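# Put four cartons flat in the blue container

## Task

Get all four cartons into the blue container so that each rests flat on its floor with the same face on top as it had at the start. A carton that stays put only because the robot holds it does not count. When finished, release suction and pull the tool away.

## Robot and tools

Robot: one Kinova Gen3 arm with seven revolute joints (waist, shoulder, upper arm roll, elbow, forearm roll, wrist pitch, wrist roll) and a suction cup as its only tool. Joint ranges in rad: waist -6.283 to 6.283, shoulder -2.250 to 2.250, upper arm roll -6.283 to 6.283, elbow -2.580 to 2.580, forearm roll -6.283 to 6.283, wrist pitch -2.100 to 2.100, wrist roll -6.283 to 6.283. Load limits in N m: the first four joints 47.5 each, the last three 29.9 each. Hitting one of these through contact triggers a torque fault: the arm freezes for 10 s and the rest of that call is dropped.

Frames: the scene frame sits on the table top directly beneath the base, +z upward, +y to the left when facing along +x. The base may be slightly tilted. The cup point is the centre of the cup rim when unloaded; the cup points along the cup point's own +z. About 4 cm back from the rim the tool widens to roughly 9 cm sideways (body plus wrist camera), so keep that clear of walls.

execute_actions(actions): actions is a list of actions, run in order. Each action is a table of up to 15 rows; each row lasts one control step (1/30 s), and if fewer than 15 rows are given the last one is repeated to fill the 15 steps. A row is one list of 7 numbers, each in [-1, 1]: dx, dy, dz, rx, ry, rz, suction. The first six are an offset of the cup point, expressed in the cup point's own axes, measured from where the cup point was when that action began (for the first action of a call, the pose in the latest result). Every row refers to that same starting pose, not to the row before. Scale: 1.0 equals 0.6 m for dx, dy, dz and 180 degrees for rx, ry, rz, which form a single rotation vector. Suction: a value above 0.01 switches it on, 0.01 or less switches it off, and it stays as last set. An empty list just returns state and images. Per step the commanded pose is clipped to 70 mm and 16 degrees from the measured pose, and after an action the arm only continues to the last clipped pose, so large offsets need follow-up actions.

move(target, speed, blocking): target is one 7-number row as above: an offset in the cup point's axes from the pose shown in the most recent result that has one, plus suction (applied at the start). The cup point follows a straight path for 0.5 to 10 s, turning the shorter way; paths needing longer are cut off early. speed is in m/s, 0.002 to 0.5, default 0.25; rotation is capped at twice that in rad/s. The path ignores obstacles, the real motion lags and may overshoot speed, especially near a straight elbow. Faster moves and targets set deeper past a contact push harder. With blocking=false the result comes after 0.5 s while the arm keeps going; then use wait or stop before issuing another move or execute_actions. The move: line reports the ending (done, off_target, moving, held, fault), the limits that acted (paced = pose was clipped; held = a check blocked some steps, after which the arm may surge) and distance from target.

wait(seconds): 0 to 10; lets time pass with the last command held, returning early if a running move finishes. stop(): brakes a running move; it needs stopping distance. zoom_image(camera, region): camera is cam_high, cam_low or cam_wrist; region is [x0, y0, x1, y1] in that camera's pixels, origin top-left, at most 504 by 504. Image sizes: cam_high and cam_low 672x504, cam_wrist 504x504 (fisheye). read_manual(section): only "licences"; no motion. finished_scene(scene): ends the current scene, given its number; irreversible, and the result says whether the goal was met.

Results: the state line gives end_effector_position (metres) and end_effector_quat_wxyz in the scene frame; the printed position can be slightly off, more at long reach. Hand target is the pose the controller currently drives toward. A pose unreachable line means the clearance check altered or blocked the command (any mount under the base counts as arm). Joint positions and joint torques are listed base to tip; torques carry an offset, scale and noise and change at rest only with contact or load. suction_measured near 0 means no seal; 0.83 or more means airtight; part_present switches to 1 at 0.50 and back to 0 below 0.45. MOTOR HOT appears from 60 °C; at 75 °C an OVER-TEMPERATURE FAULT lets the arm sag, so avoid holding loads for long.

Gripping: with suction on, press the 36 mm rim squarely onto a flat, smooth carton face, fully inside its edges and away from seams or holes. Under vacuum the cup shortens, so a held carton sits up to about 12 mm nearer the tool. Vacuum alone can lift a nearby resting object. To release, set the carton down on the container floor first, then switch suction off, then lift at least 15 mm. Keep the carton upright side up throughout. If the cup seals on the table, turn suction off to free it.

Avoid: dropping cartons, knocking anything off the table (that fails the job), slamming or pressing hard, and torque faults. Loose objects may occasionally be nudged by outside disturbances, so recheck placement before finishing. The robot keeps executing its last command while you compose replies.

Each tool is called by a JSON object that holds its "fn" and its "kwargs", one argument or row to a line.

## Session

{"fn": "execute_actions", "kwargs": {
  "actions": []
}}

Scene clock: 0.00 s.
end_effector_position=(+0.4473, -0.0051, +0.2421) suction_measured=0.01 part_present=0 end_effector_quat_wxyz=(+0.002, +0.009, +1.000, -0.004)
Joint positions: [-0.056  0.433  0.     1.659 -0.001  1.054  3.083]
Joint velocities: [ 0. -0.  0. -0.  0.  0. -0.]
Joint torques (N m, as the joint torque sensors report them, + toward a larger angle): no reading
Hand target: +0.447, -0.005, +0.242; +0.002, +0.009, +1.000, -0.004

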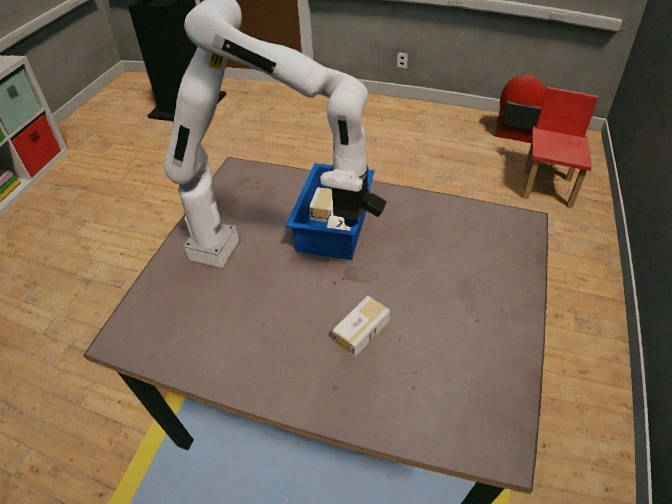

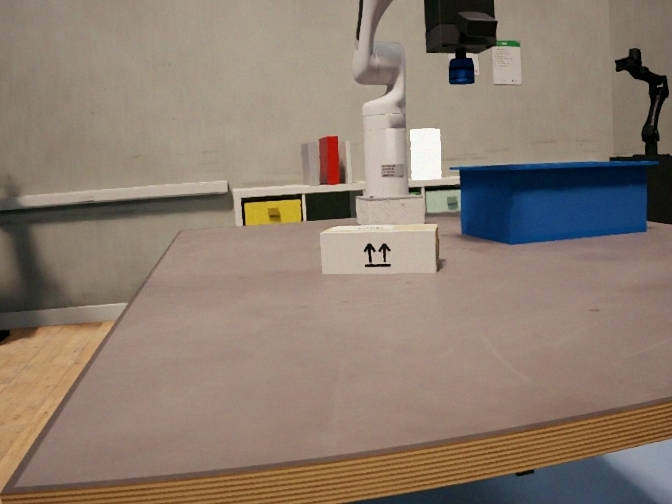

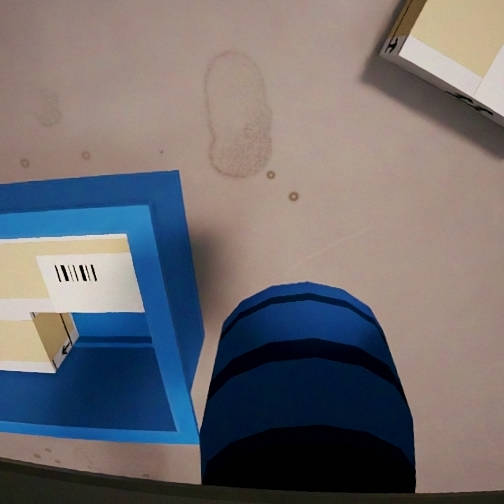

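{"fn": "move", "kwargs": {
  "target": [0.1,0.33,-0.06,0,0,0,0],
  "speed": 0.3
}}

Scene clock: 2.40 s.
end_effector_position=(+0.3903, +0.1933, +0.2761) suction_measured=0.01 part_present=0 end_effector_quat_wxyz=(+0.002, +0.009, +1.000, -0.004)
Joint positions: [-0.459  0.369 -0.094  1.632  0.036  1.146  2.577]
Joint velocities: [-0.005  0.003 -0.001 -0.001  0.001  0.001 -0.002]
Joint torques (N m, as the joint torque sensors report them, + toward a larger angle): [ -0.02 -14.75  -0.25  -8.17   0.07  -0.18  -0.37]
Hand target: +0.390, +0.194, +0.276; +0.002, +0.009, +1.000, -0.005
Off the commanded pose: 0.001 m, 0 deg.
move: done

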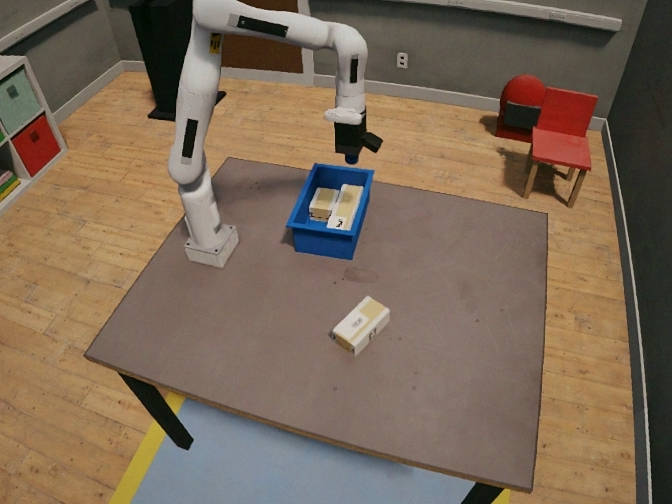

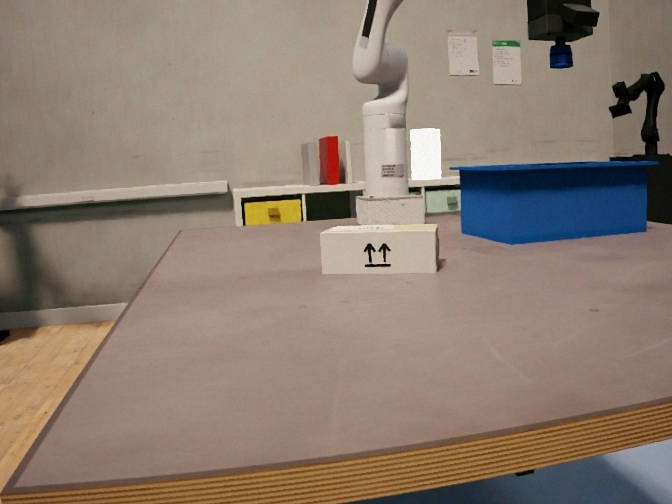

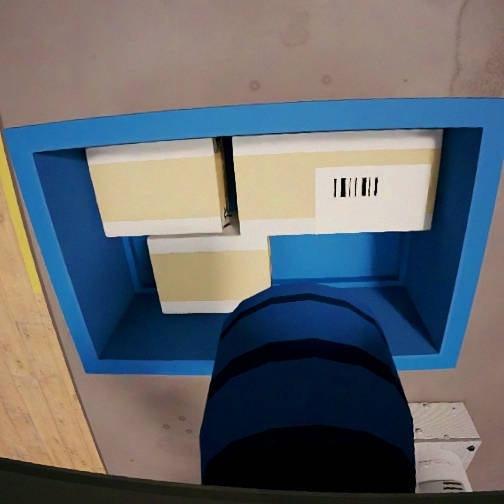

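{"fn": "move", "kwargs": {
  "target": [0.167,0.062,0.2,0,0,-0.012,0],
  "speed": 0.25
}}

Scene clock: 6.17 s.
end_effector_position=(+0.2917, +0.2304, +0.1554) suction_measured=0.01 part_present=0 end_effector_quat_wxyz=(+0.002, -0.009, +1.000, -0.005)
Joint positions: [-0.642  0.424 -0.139  2.026  0.087  0.7    2.339]
Joint velocities: [-0.006  0.003 -0.003  0.002  0.004 -0.003 -0.005]
Joint torques (N m, as the joint torque sensors report them, + toward a larger angle): [  0.41 -13.48  -0.26  -5.98   0.01  -0.18  -0.12]
Hand target: +0.291, +0.231, +0.155; +0.002, -0.009, +1.000, -0.005
Off the commanded pose: 0.001 m, 0 deg.
move: done

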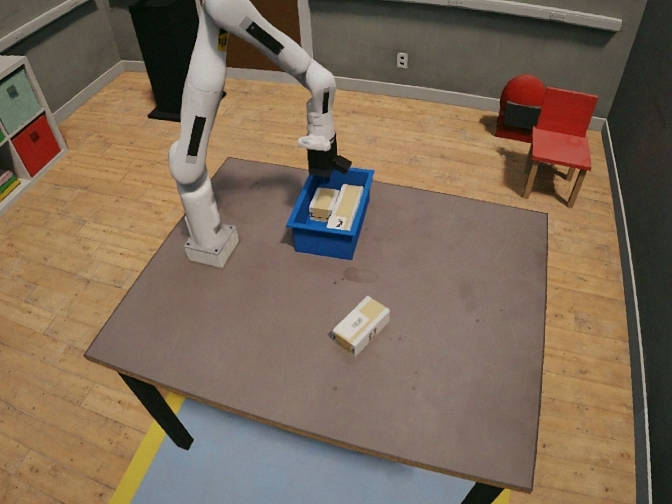

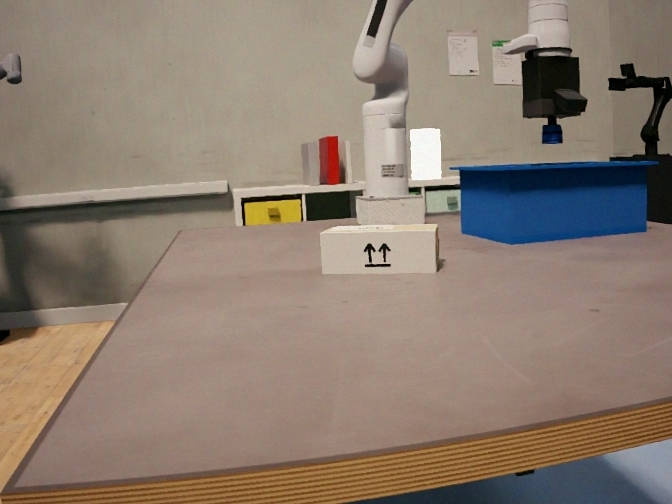

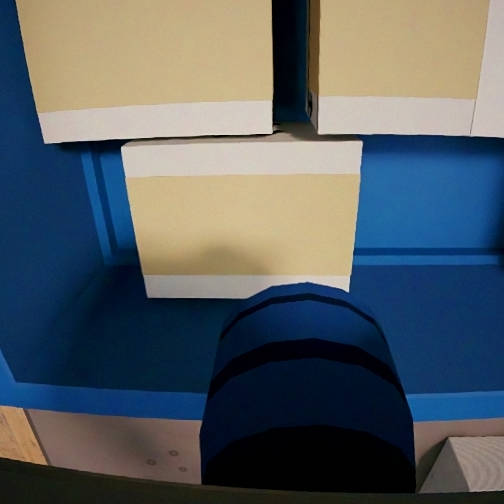

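{"fn": "move", "kwargs": {
  "target": [0.005,0.015,0.125,0,0,0,1],
  "speed": 0.15
}}

{"fn": "move", "kwargs": {
  "target": [0,0,0.033,0,0,0,1],
  "speed": 0.03
}}

Scene clock: 8.33 s.
end_effector_position=(+0.2892, +0.2385, +0.0807) suction_measured=0.01 part_present=0 end_effector_quat_wxyz=(+0.003, -0.009, +1.000, -0.005)
Joint positions: [-0.692  0.595 -0.108  2.085  0.133  0.471  2.275]
Joint velocities: [-0.002  0.005  0.001  0.     0.001 -0.001 -0.001]
Joint torques (N m, as the joint torque sensors report them, + toward a larger angle): [  0.22 -14.64   0.01  -4.3   -0.03  -0.17  -0.2 ]
Hand target: +0.289, +0.239, +0.080; +0.002, -0.009, +1.000, -0.005
Off the commanded pose: 0.000 m, 0 deg.
move: done

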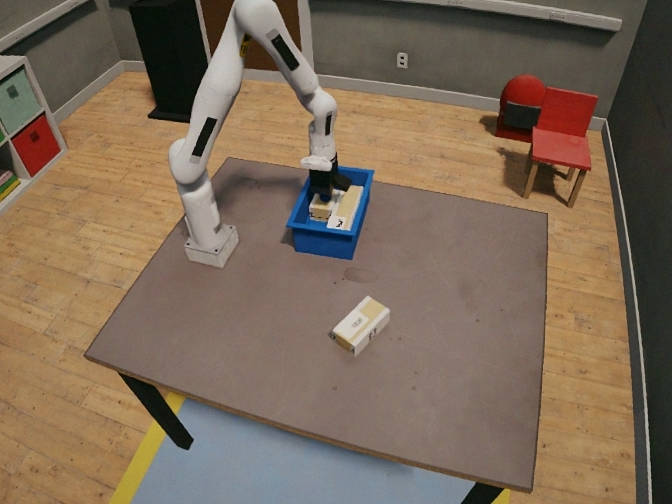

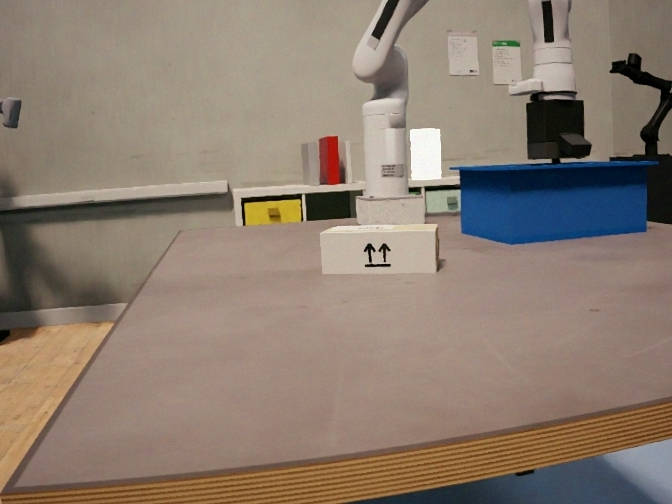

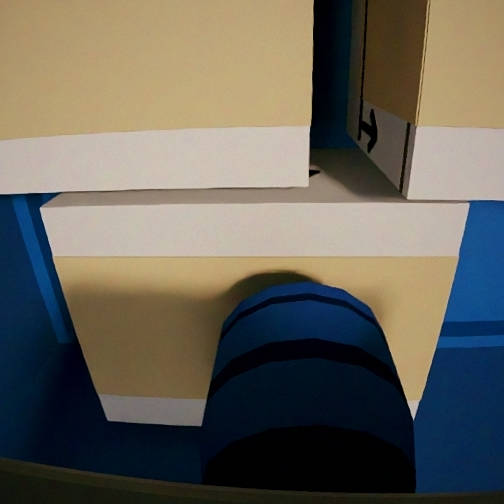

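Scene clock: 9.27 s.
end_effector_position=(+0.2894, +0.2384, +0.0611) suction_measured=0.89 part_present=1 end_effector_quat_wxyz=(+0.003, -0.009, +1.000, -0.005)
Joint positions: [-0.701  0.643 -0.096  2.095  0.143  0.412  2.265]
Joint velocities: [-0.001  0.003  0.001 -0.     0.    -0.003 -0.001]
Joint torques (N m, as the joint torque sensors report them, + toward a larger angle): [  0.66 -15.77  -0.21  -4.11   0.22   0.05  -0.31]
Hand target: +0.289, +0.238, +0.061; +0.003, -0.009, +1.000, -0.005
Off the commanded pose: 0.000 m, 0 deg.
move: done

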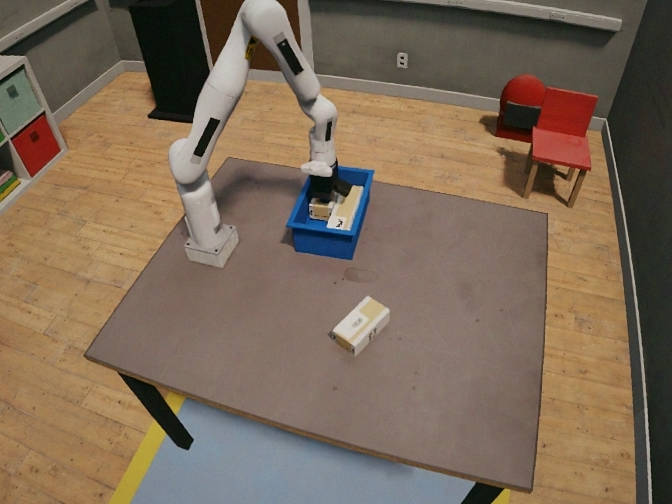

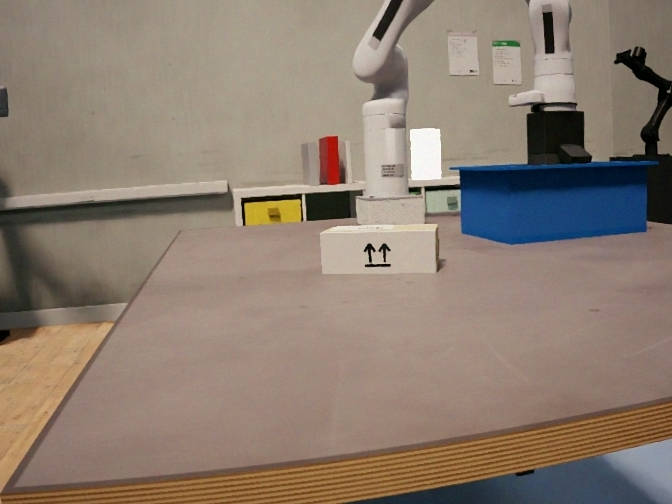

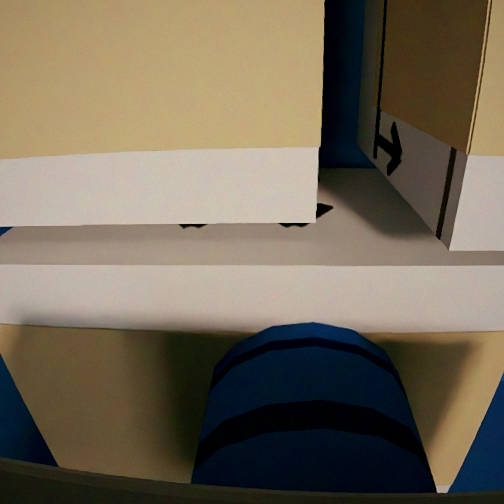

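{"fn": "move", "kwargs": {
  "target": [0.003,0.05,0,0,0,0,1],
  "speed": 0.04
}}

{"fn": "move", "kwargs": {
  "target": [0,0,0.008,0,0,0,1],
  "speed": 0.015
}}

Scene clock: 11.07 s.
end_effector_position=(+0.2872, +0.2682, +0.0609) suction_measured=0.93 part_present=1 end_effector_quat_wxyz=(+0.003, -0.008, +1.000, -0.005)
Joint positions: [-0.764  0.663 -0.092  2.036  0.13   0.451  2.221]
Joint velocities: [-0.003  0.001 -0.001 -0.002  0.     0.002 -0.002]
Joint torques (N m, as the joint torque sensors report them, + toward a larger angle): [  0.07 -16.45   0.14  -4.1    0.07  -0.16  -0.19]
Hand target: +0.287, +0.268, +0.061; +0.003, -0.009, +1.000, -0.005
Off the commanded pose: 0.000 m, 0 deg.
move: done

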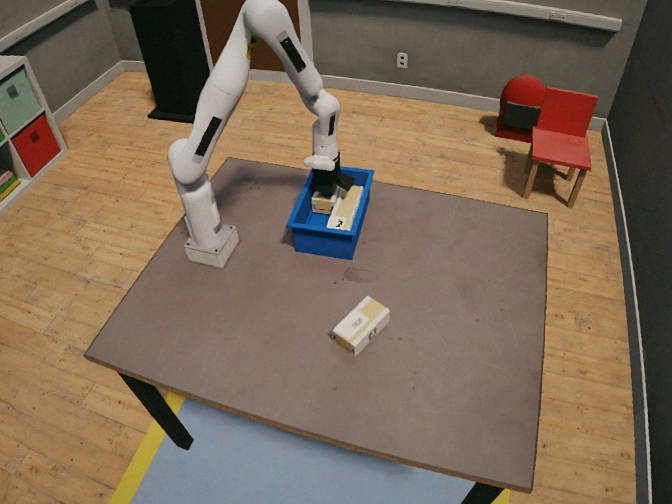

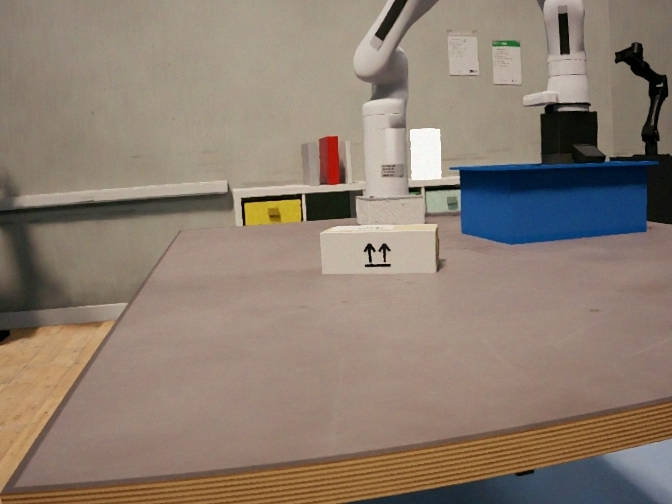

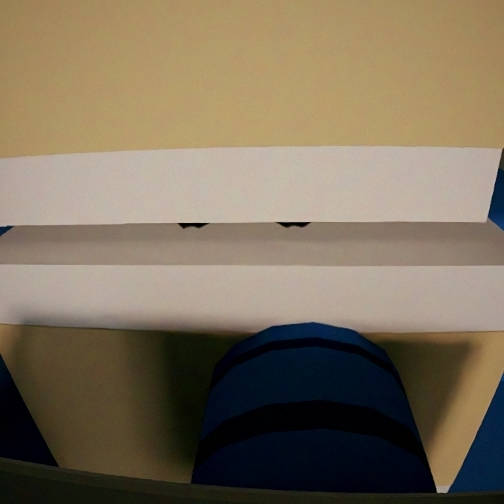

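Scene clock: 11.77 s.
end_effector_position=(+0.2872, +0.2681, +0.0562) suction_measured=0.93 part_present=1 end_effector_quat_wxyz=(+0.003, -0.008, +1.000, -0.005)
Joint positions: [-0.766  0.674 -0.09   2.038  0.132  0.437  2.219]
Joint velocities: [-0.001  0.001  0.001  0.001  0.    -0.002 -0.   ]
Joint torques (N m, as the joint torque sensors report them, + toward a larger angle): [  0.2  -16.22  -0.04  -4.02   0.17  -0.05  -0.29]
Hand target: +0.287, +0.268, +0.056; +0.003, -0.008, +1.000, -0.005
Off the commanded pose: 0.000 m, 0 deg.
move: done

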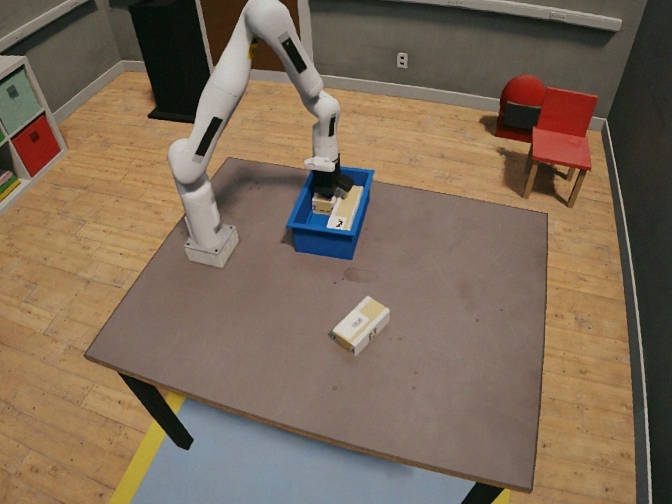

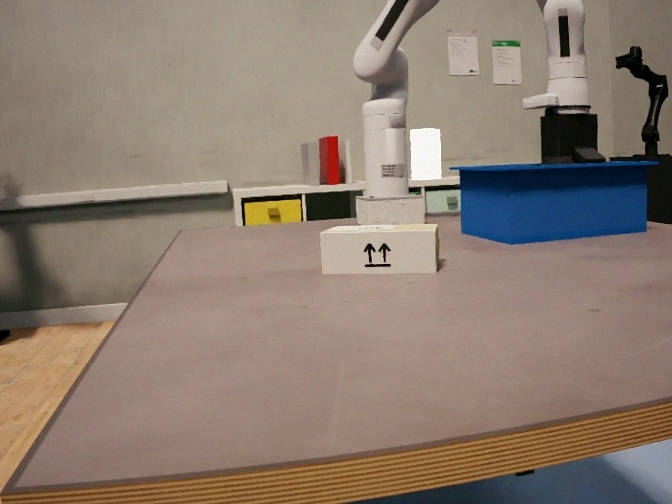

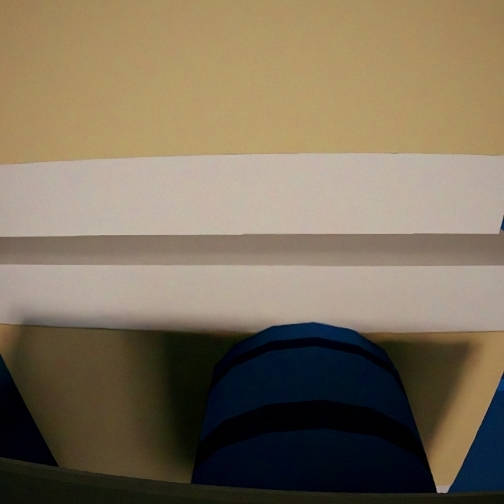

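{"fn": "move", "kwargs": {
  "target": [0,0,0.006,0,0,0,1],
  "speed": 0.01
}}

Scene clock: 12.87 s.
end_effector_position=(+0.2877, +0.2682, +0.0537) suction_measured=0.93 part_present=1 end_effector_quat_wxyz=(+0.003, -0.008, +1.000, -0.004)
Joint positions: [-0.767  0.68  -0.088  2.039  0.133  0.428  2.218]
Joint velocities: [-0.    -0.001  0.001  0.001  0.001 -0.001 -0.   ]
Joint torques (N m, as the joint torque sensors report them, + toward a larger angle): [  0.26 -14.44  -0.06  -4.36   0.09  -0.75  -0.07]
Hand target: +0.287, +0.268, +0.053; +0.003, -0.008, +1.000, -0.005
Off the commanded pose: 0.001 m, 0 deg.
move: done

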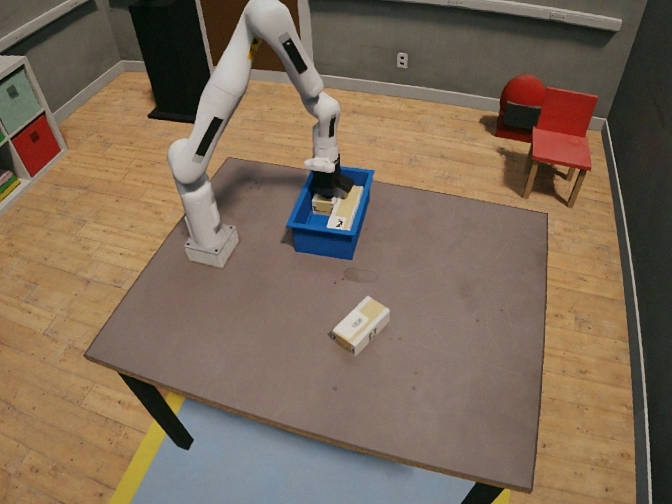

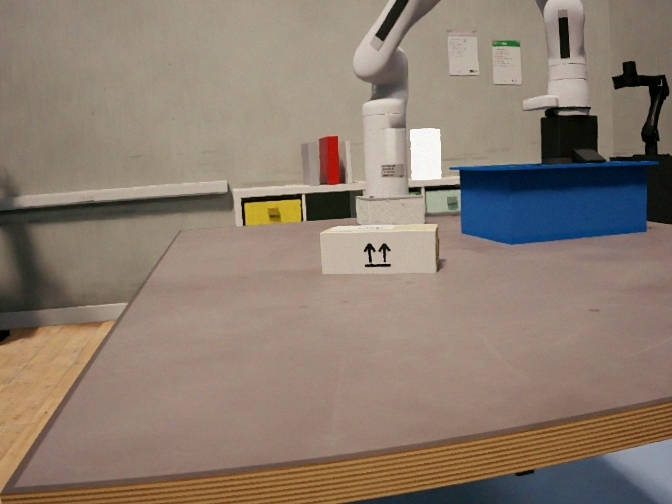

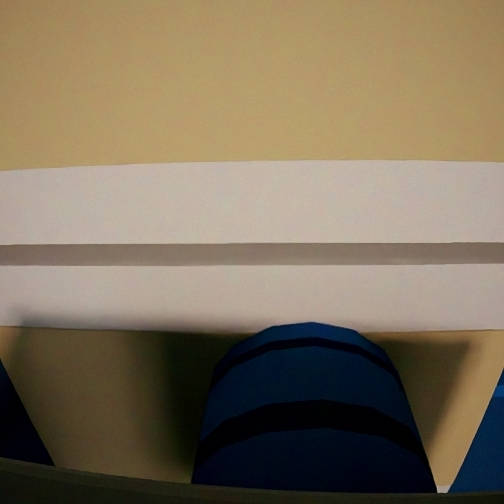

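Release, lift, and view the slot from above.

{"fn": "execute_actions", "kwargs": {
  "actions": [
    [[0,0,-0.008,0,0,0,0]]
  ]
}}

{"fn": "move", "kwargs": {
  "target": [0,0,-0.13,0,0,0,0]
}}

{"fn": "move", "kwargs": {
  "target": [0.05,-0.2,-0.08,0,0,0,0],
  "speed": 0.3
}}

Scene clock: 14.17 s.
end_effector_position=(+0.2886, +0.2689, +0.0599) suction_measured=0.01 part_present=0 end_effector_quat_wxyz=(+0.005, -0.008, +1.000, -0.003)
Joint positions: [-0.765  0.665 -0.09   2.037  0.131  0.442  2.219]
Joint velocities: [ 0.001 -0.001 -0.    -0.     0.     0.    -0.   ]
Joint torques (N m, as the joint torque sensors report them, + toward a larger angle): [  0.33 -13.07  -0.26  -3.2    0.05  -0.13  -0.1 ]
Hand target: +0.288, +0.268, +0.058; +0.003, -0.008, +1.000, -0.004
Off the commanded pose: 0.002 m, 0 deg.

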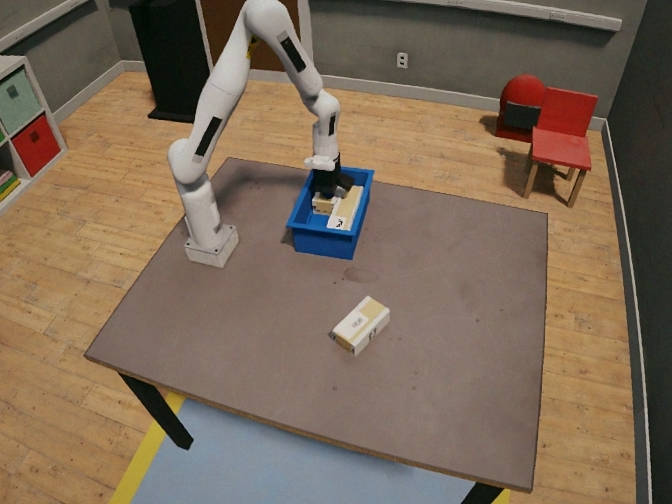

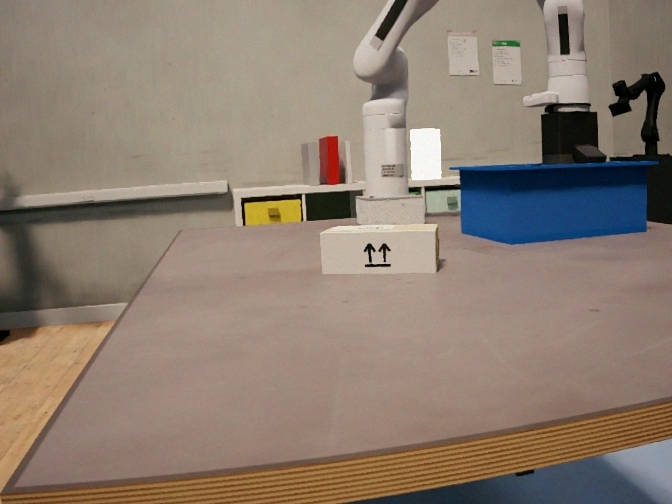

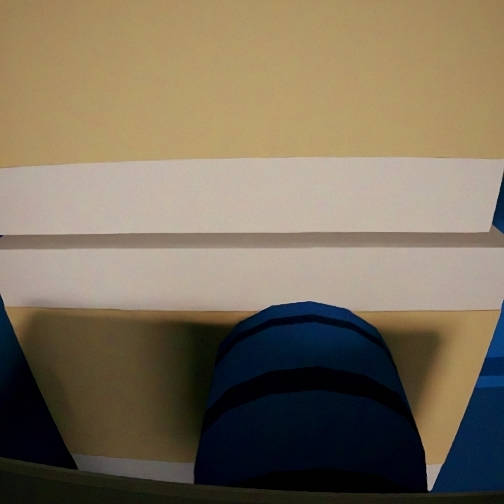

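Scene clock: 15.07 s.
end_effector_position=(+0.2876, +0.2693, +0.1375) suction_measured=0.01 part_present=0 end_effector_quat_wxyz=(+0.005, -0.008, +1.000, -0.003)
Joint positions: [-0.74   0.492 -0.122  1.981  0.093  0.671  2.254]
Joint velocities: [ 0.001 -0.006 -0.    -0.001 -0.001  0.002  0.   ]
Joint torques (N m, as the joint torque sensors report them, + toward a larger angle): [  0.59 -14.16  -0.29  -5.64   0.08  -0.09  -0.16]
Hand target: +0.288, +0.269, +0.138; +0.005, -0.008, +1.000, -0.003
Off the commanded pose: 0.000 m, 0 deg.
move: done

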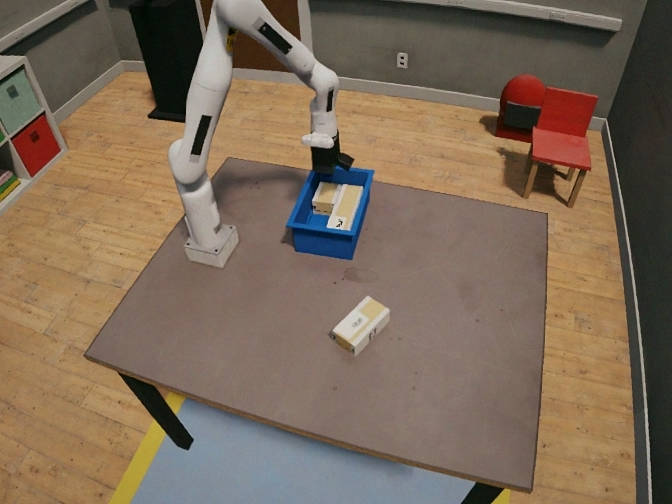

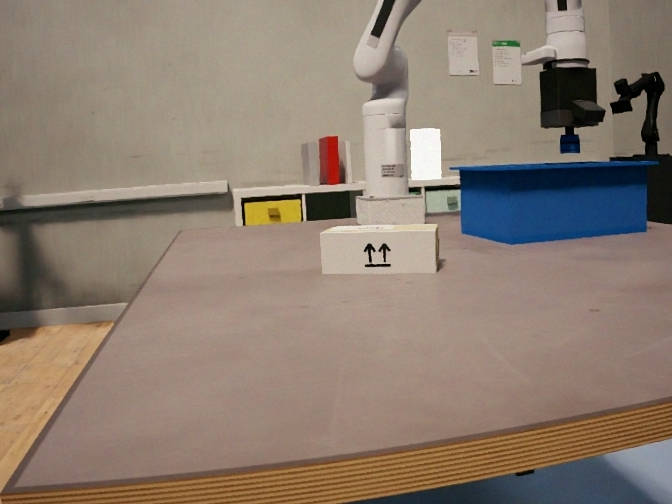

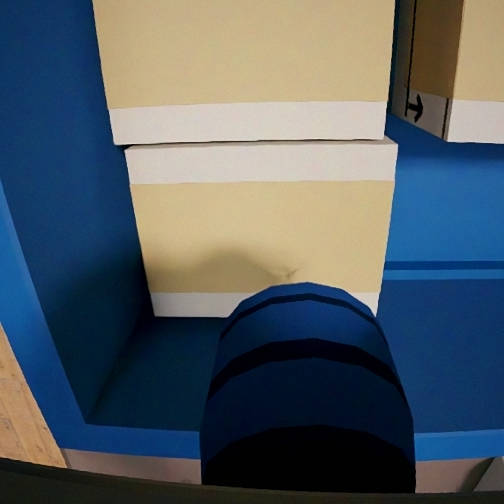

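Scene clock: 16.13 s.
end_effector_position=(+0.2592, +0.1493, +0.1856) suction_measured=0.01 part_present=0 end_effector_quat_wxyz=(+0.004, -0.008, +1.000, -0.003)
Joint positions: [-0.523  0.226 -0.109  2.206  0.036  0.709  2.517]
Joint velocities: [ 0.003 -0.004  0.002 -0.    -0.002  0.001  0.003]
Joint torques (N m, as the joint torque sensors report them, + toward a larger angle): [  0.63 -10.     0.22  -5.97   0.27  -0.14  -0.25]
Hand target: +0.259, +0.149, +0.186; +0.004, -0.008, +1.000, -0.003
Off the commanded pose: 0.000 m, 0 deg.
move: done

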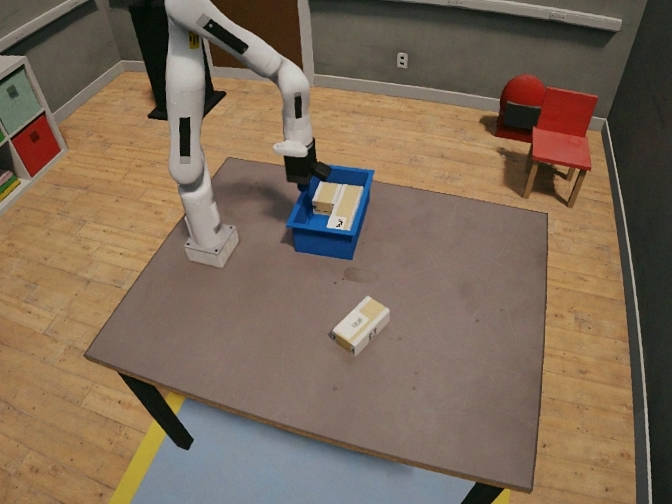

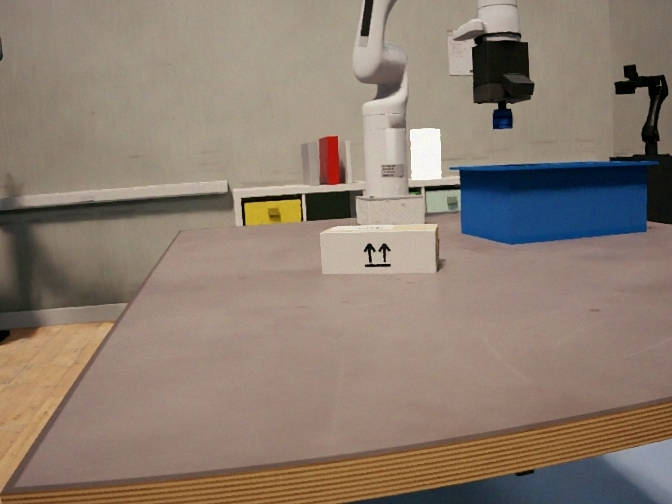

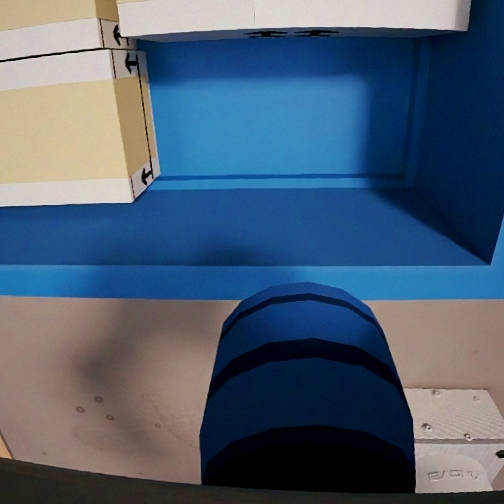

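{"fn": "move", "kwargs": {
  "target": [-0.417,-0.515,0.04,-0.002,0.0025,0.155,0],
  "speed": 0.4
}}

Scene clock: 21.03 s.
end_effector_position=(+0.5162, -0.1532, +0.1661) suction_measured=0.01 part_present=0 end_effector_quat_wxyz=(+0.001, +0.233, +0.973, +0.003)
Joint positions: [ 0.149  0.722  0.15   1.426 -0.129  1.01   3.019]
Joint velocities: [ 0.003  0.009  0.    -0.005 -0.002  0.003  0.   ]
Joint torques (N m, as the joint torque sensors report them, + toward a larger angle): [ -0.06 -19.54   1.24  -7.89   0.22  -0.27  -0.2 ]
Hand target: +0.516, -0.153, +0.166; +0.001, +0.233, +0.973, +0.003
Off the commanded pose: 0.003 m, 0 deg.
move: done; limits=paced

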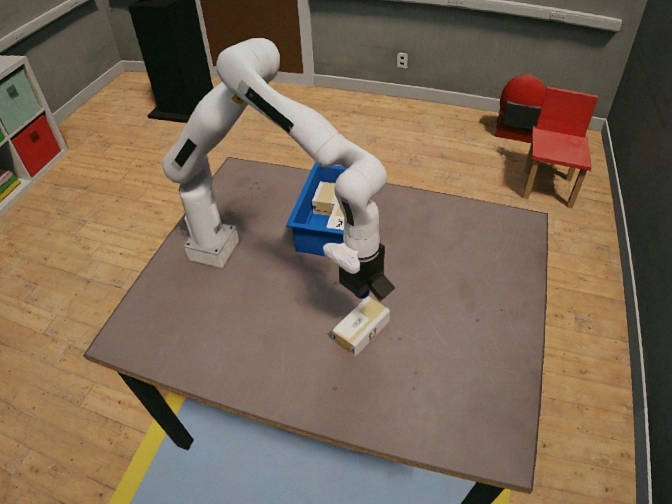

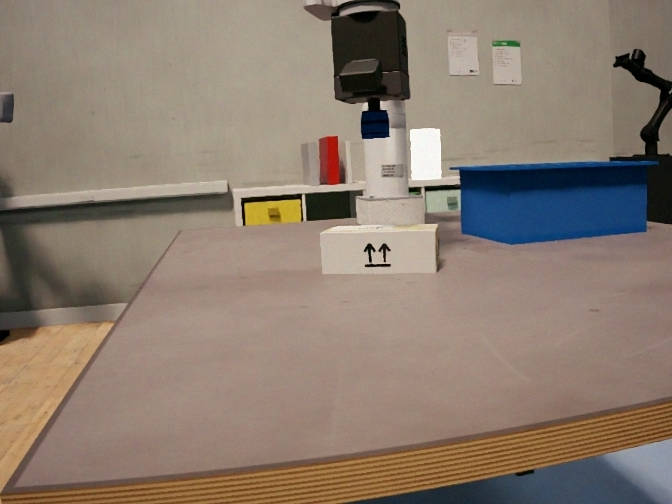

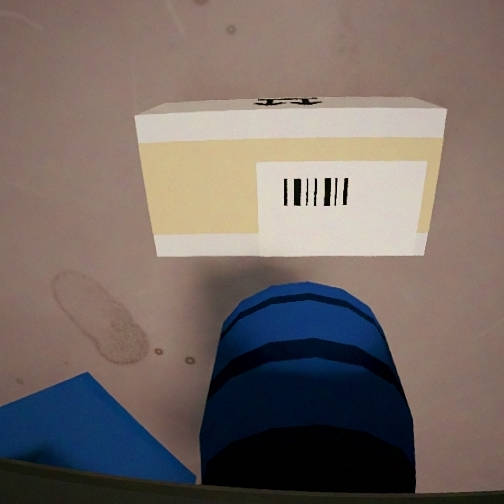

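{"fn": "move", "kwargs": {
  "target": [-0.017,-0.017,0.15,0.002,0,0,1],
  "speed": 0.15
}}

{"fn": "move", "kwargs": {
  "target": [0,0,0.033,0,0,0,1],
  "speed": 0.03
}}

Scene clock: 23.73 s.
end_effector_position=(+0.5212, -0.1665, +0.0763) suction_measured=0.01 part_present=0 end_effector_quat_wxyz=(+0.000, +0.233, +0.973, -0.000)
Joint positions: [ 0.176  0.87   0.133  1.462 -0.144  0.827  3.048]
Joint velocities: [ 0.001  0.005  0.001 -0.001 -0.    -0.001  0.   ]
Joint torques (N m, as the joint torque sensors report them, + toward a larger angle): [  0.34 -20.47   1.36  -6.48   0.1   -0.08  -0.09]
Hand target: +0.521, -0.167, +0.076; +0.000, +0.233, +0.973, -0.000
Off the commanded pose: 0.000 m, 0 deg.
move: done

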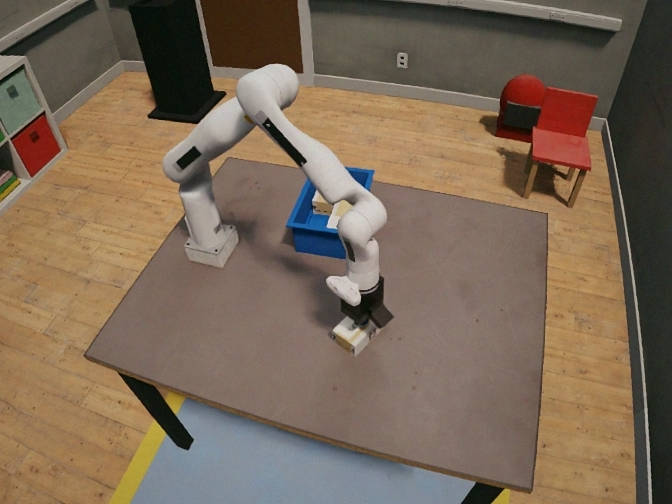

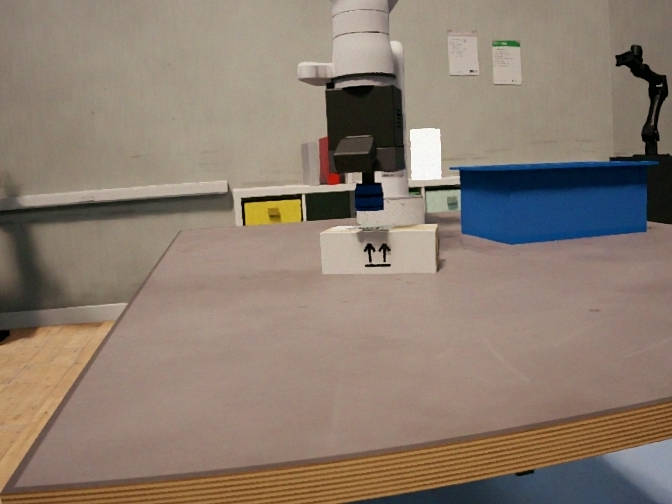

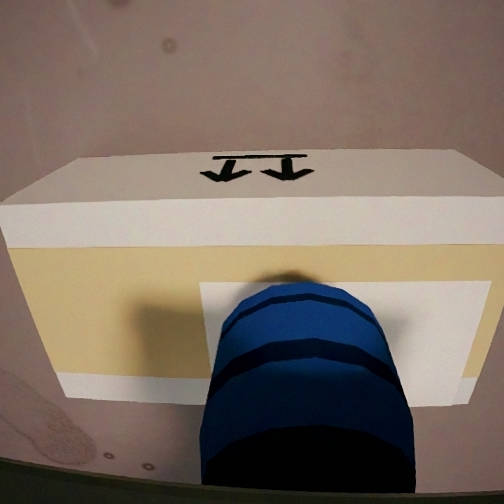

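Scene clock: 24.67 s.
end_effector_position=(+0.5213, -0.1665, +0.0567) suction_measured=0.01 part_present=0 end_effector_quat_wxyz=(+0.000, +0.233, +0.973, -0.000)
Joint positions: [ 0.179  0.902  0.128  1.47  -0.148  0.787  3.051]
Joint velocities: [ 0.002  0.003 -0.     0.    -0.001 -0.002  0.   ]
Joint torques (N m, as the joint torque sensors report them, + toward a larger angle): [  0.24 -20.71   1.32  -6.43   0.14  -0.07  -0.24]
Hand target: +0.521, -0.167, +0.057; +0.000, +0.233, +0.973, -0.000
Off the commanded pose: 0.000 m, 0 deg.
move: done

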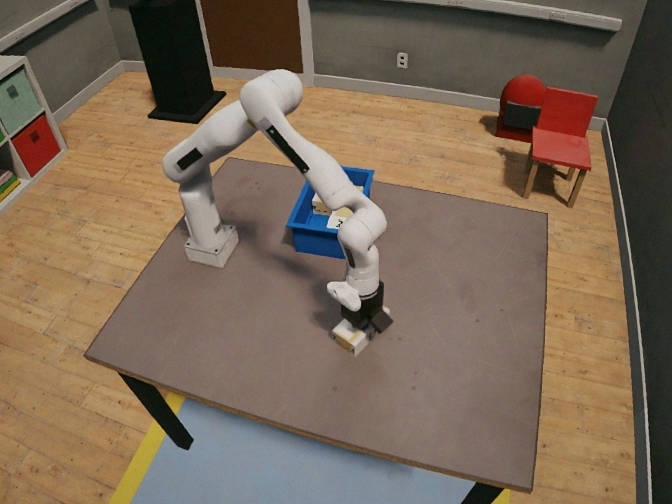

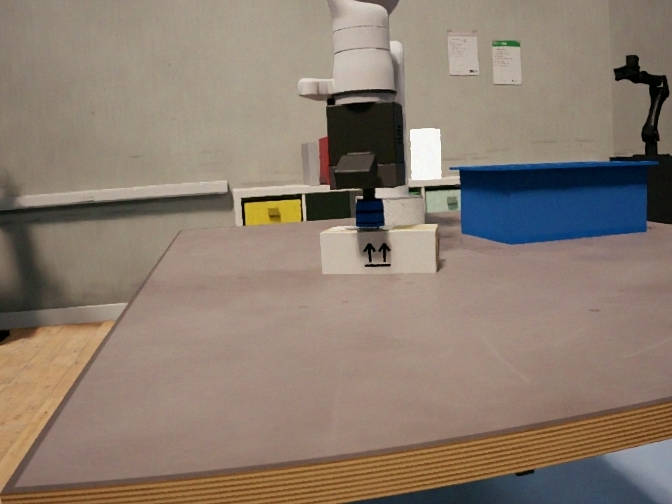

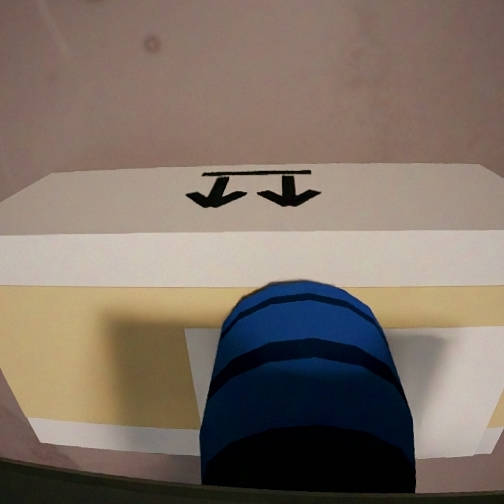

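{"fn": "move", "kwargs": {
  "target": [0,0,0.012,0,0,0,1],
  "speed": 0.02
}}

Scene clock: 25.87 s.
end_effector_position=(+0.5212, -0.1665, +0.0495) suction_measured=0.88 part_present=1 end_effector_quat_wxyz=(+0.000, +0.233, +0.973, -0.000)
Joint positions: [ 0.18   0.915  0.126  1.472 -0.15   0.773  3.052]
Joint velocities: [ 0.    -0.002  0.002 -0.001  0.    -0.001  0.001]
Joint torques (N m, as the joint torque sensors report them, + toward a larger angle): [  0.39 -22.08   1.44  -6.92   0.3   -0.13  -0.08]
Hand target: +0.521, -0.167, +0.050; +0.000, +0.233, +0.973, -0.000
Off the commanded pose: 0.000 m, 0 deg.
move: done

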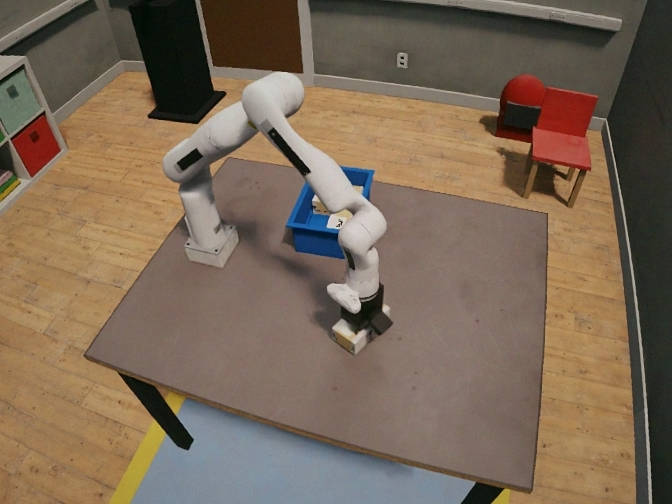

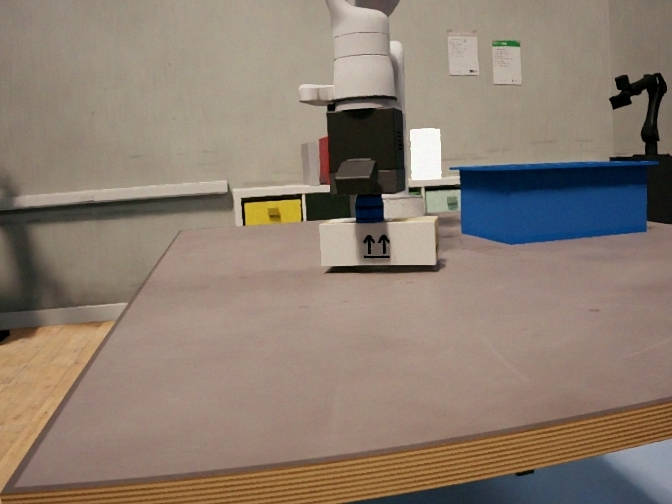

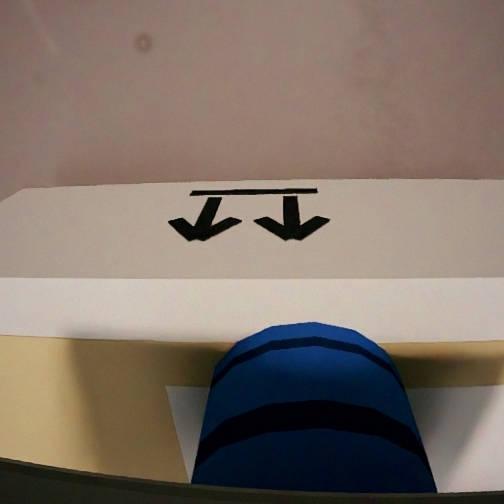

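{"fn": "move", "kwargs": {
  "target": [0,0,-0.225,0,0,0,1],
  "speed": 0.2
}}

Scene clock: 28.27 s.
end_effector_position=(+0.5210, -0.1662, +0.1842) suction_measured=0.93 part_present=1 end_effector_quat_wxyz=(+0.000, +0.233, +0.973, -0.000)
Joint positions: [ 0.165  0.718  0.157  1.367 -0.122  1.074  3.03 ]
Joint velocities: [-0.    -0.002  0.001 -0.002  0.     0.002 -0.   ]
Joint torques (N m, as the joint torque sensors report them, + toward a larger angle): [  0.39 -20.73   1.44  -8.56   0.09  -0.15   0.02]
Hand target: +0.521, -0.166, +0.184; +0.000, +0.233, +0.973, -0.000
Off the commanded pose: 0.000 m, 0 deg.
move: done

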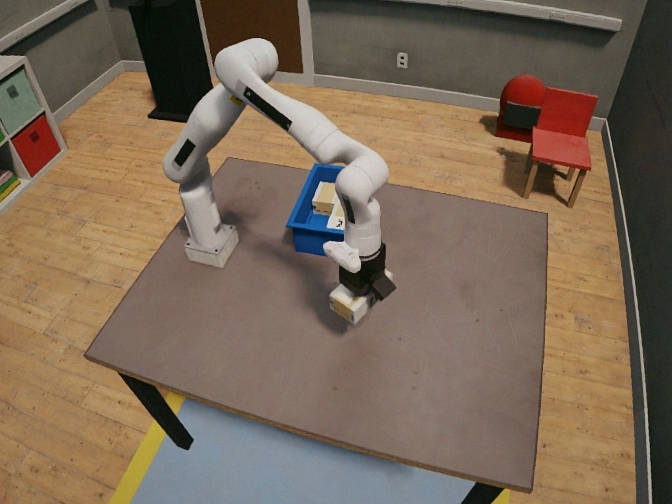

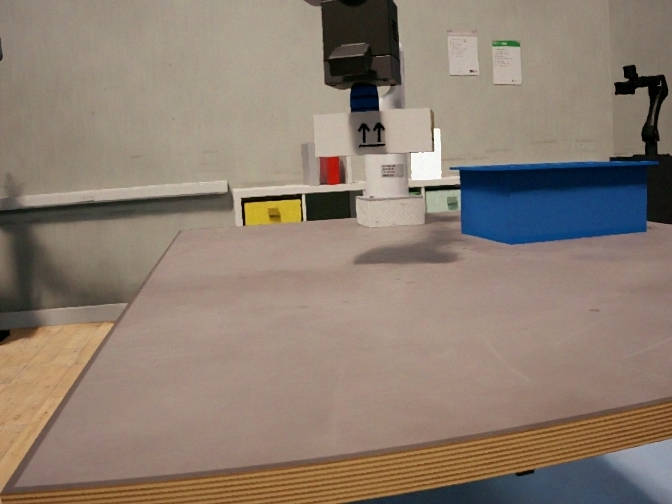

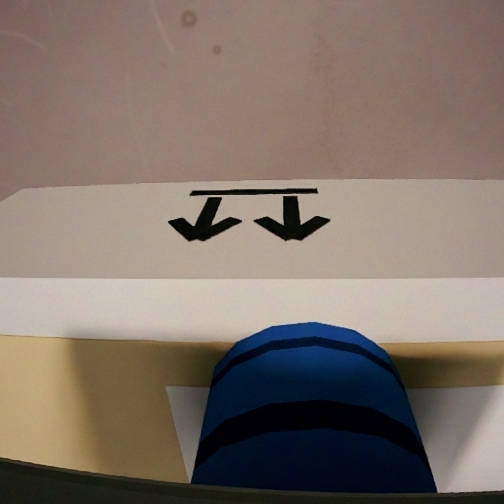

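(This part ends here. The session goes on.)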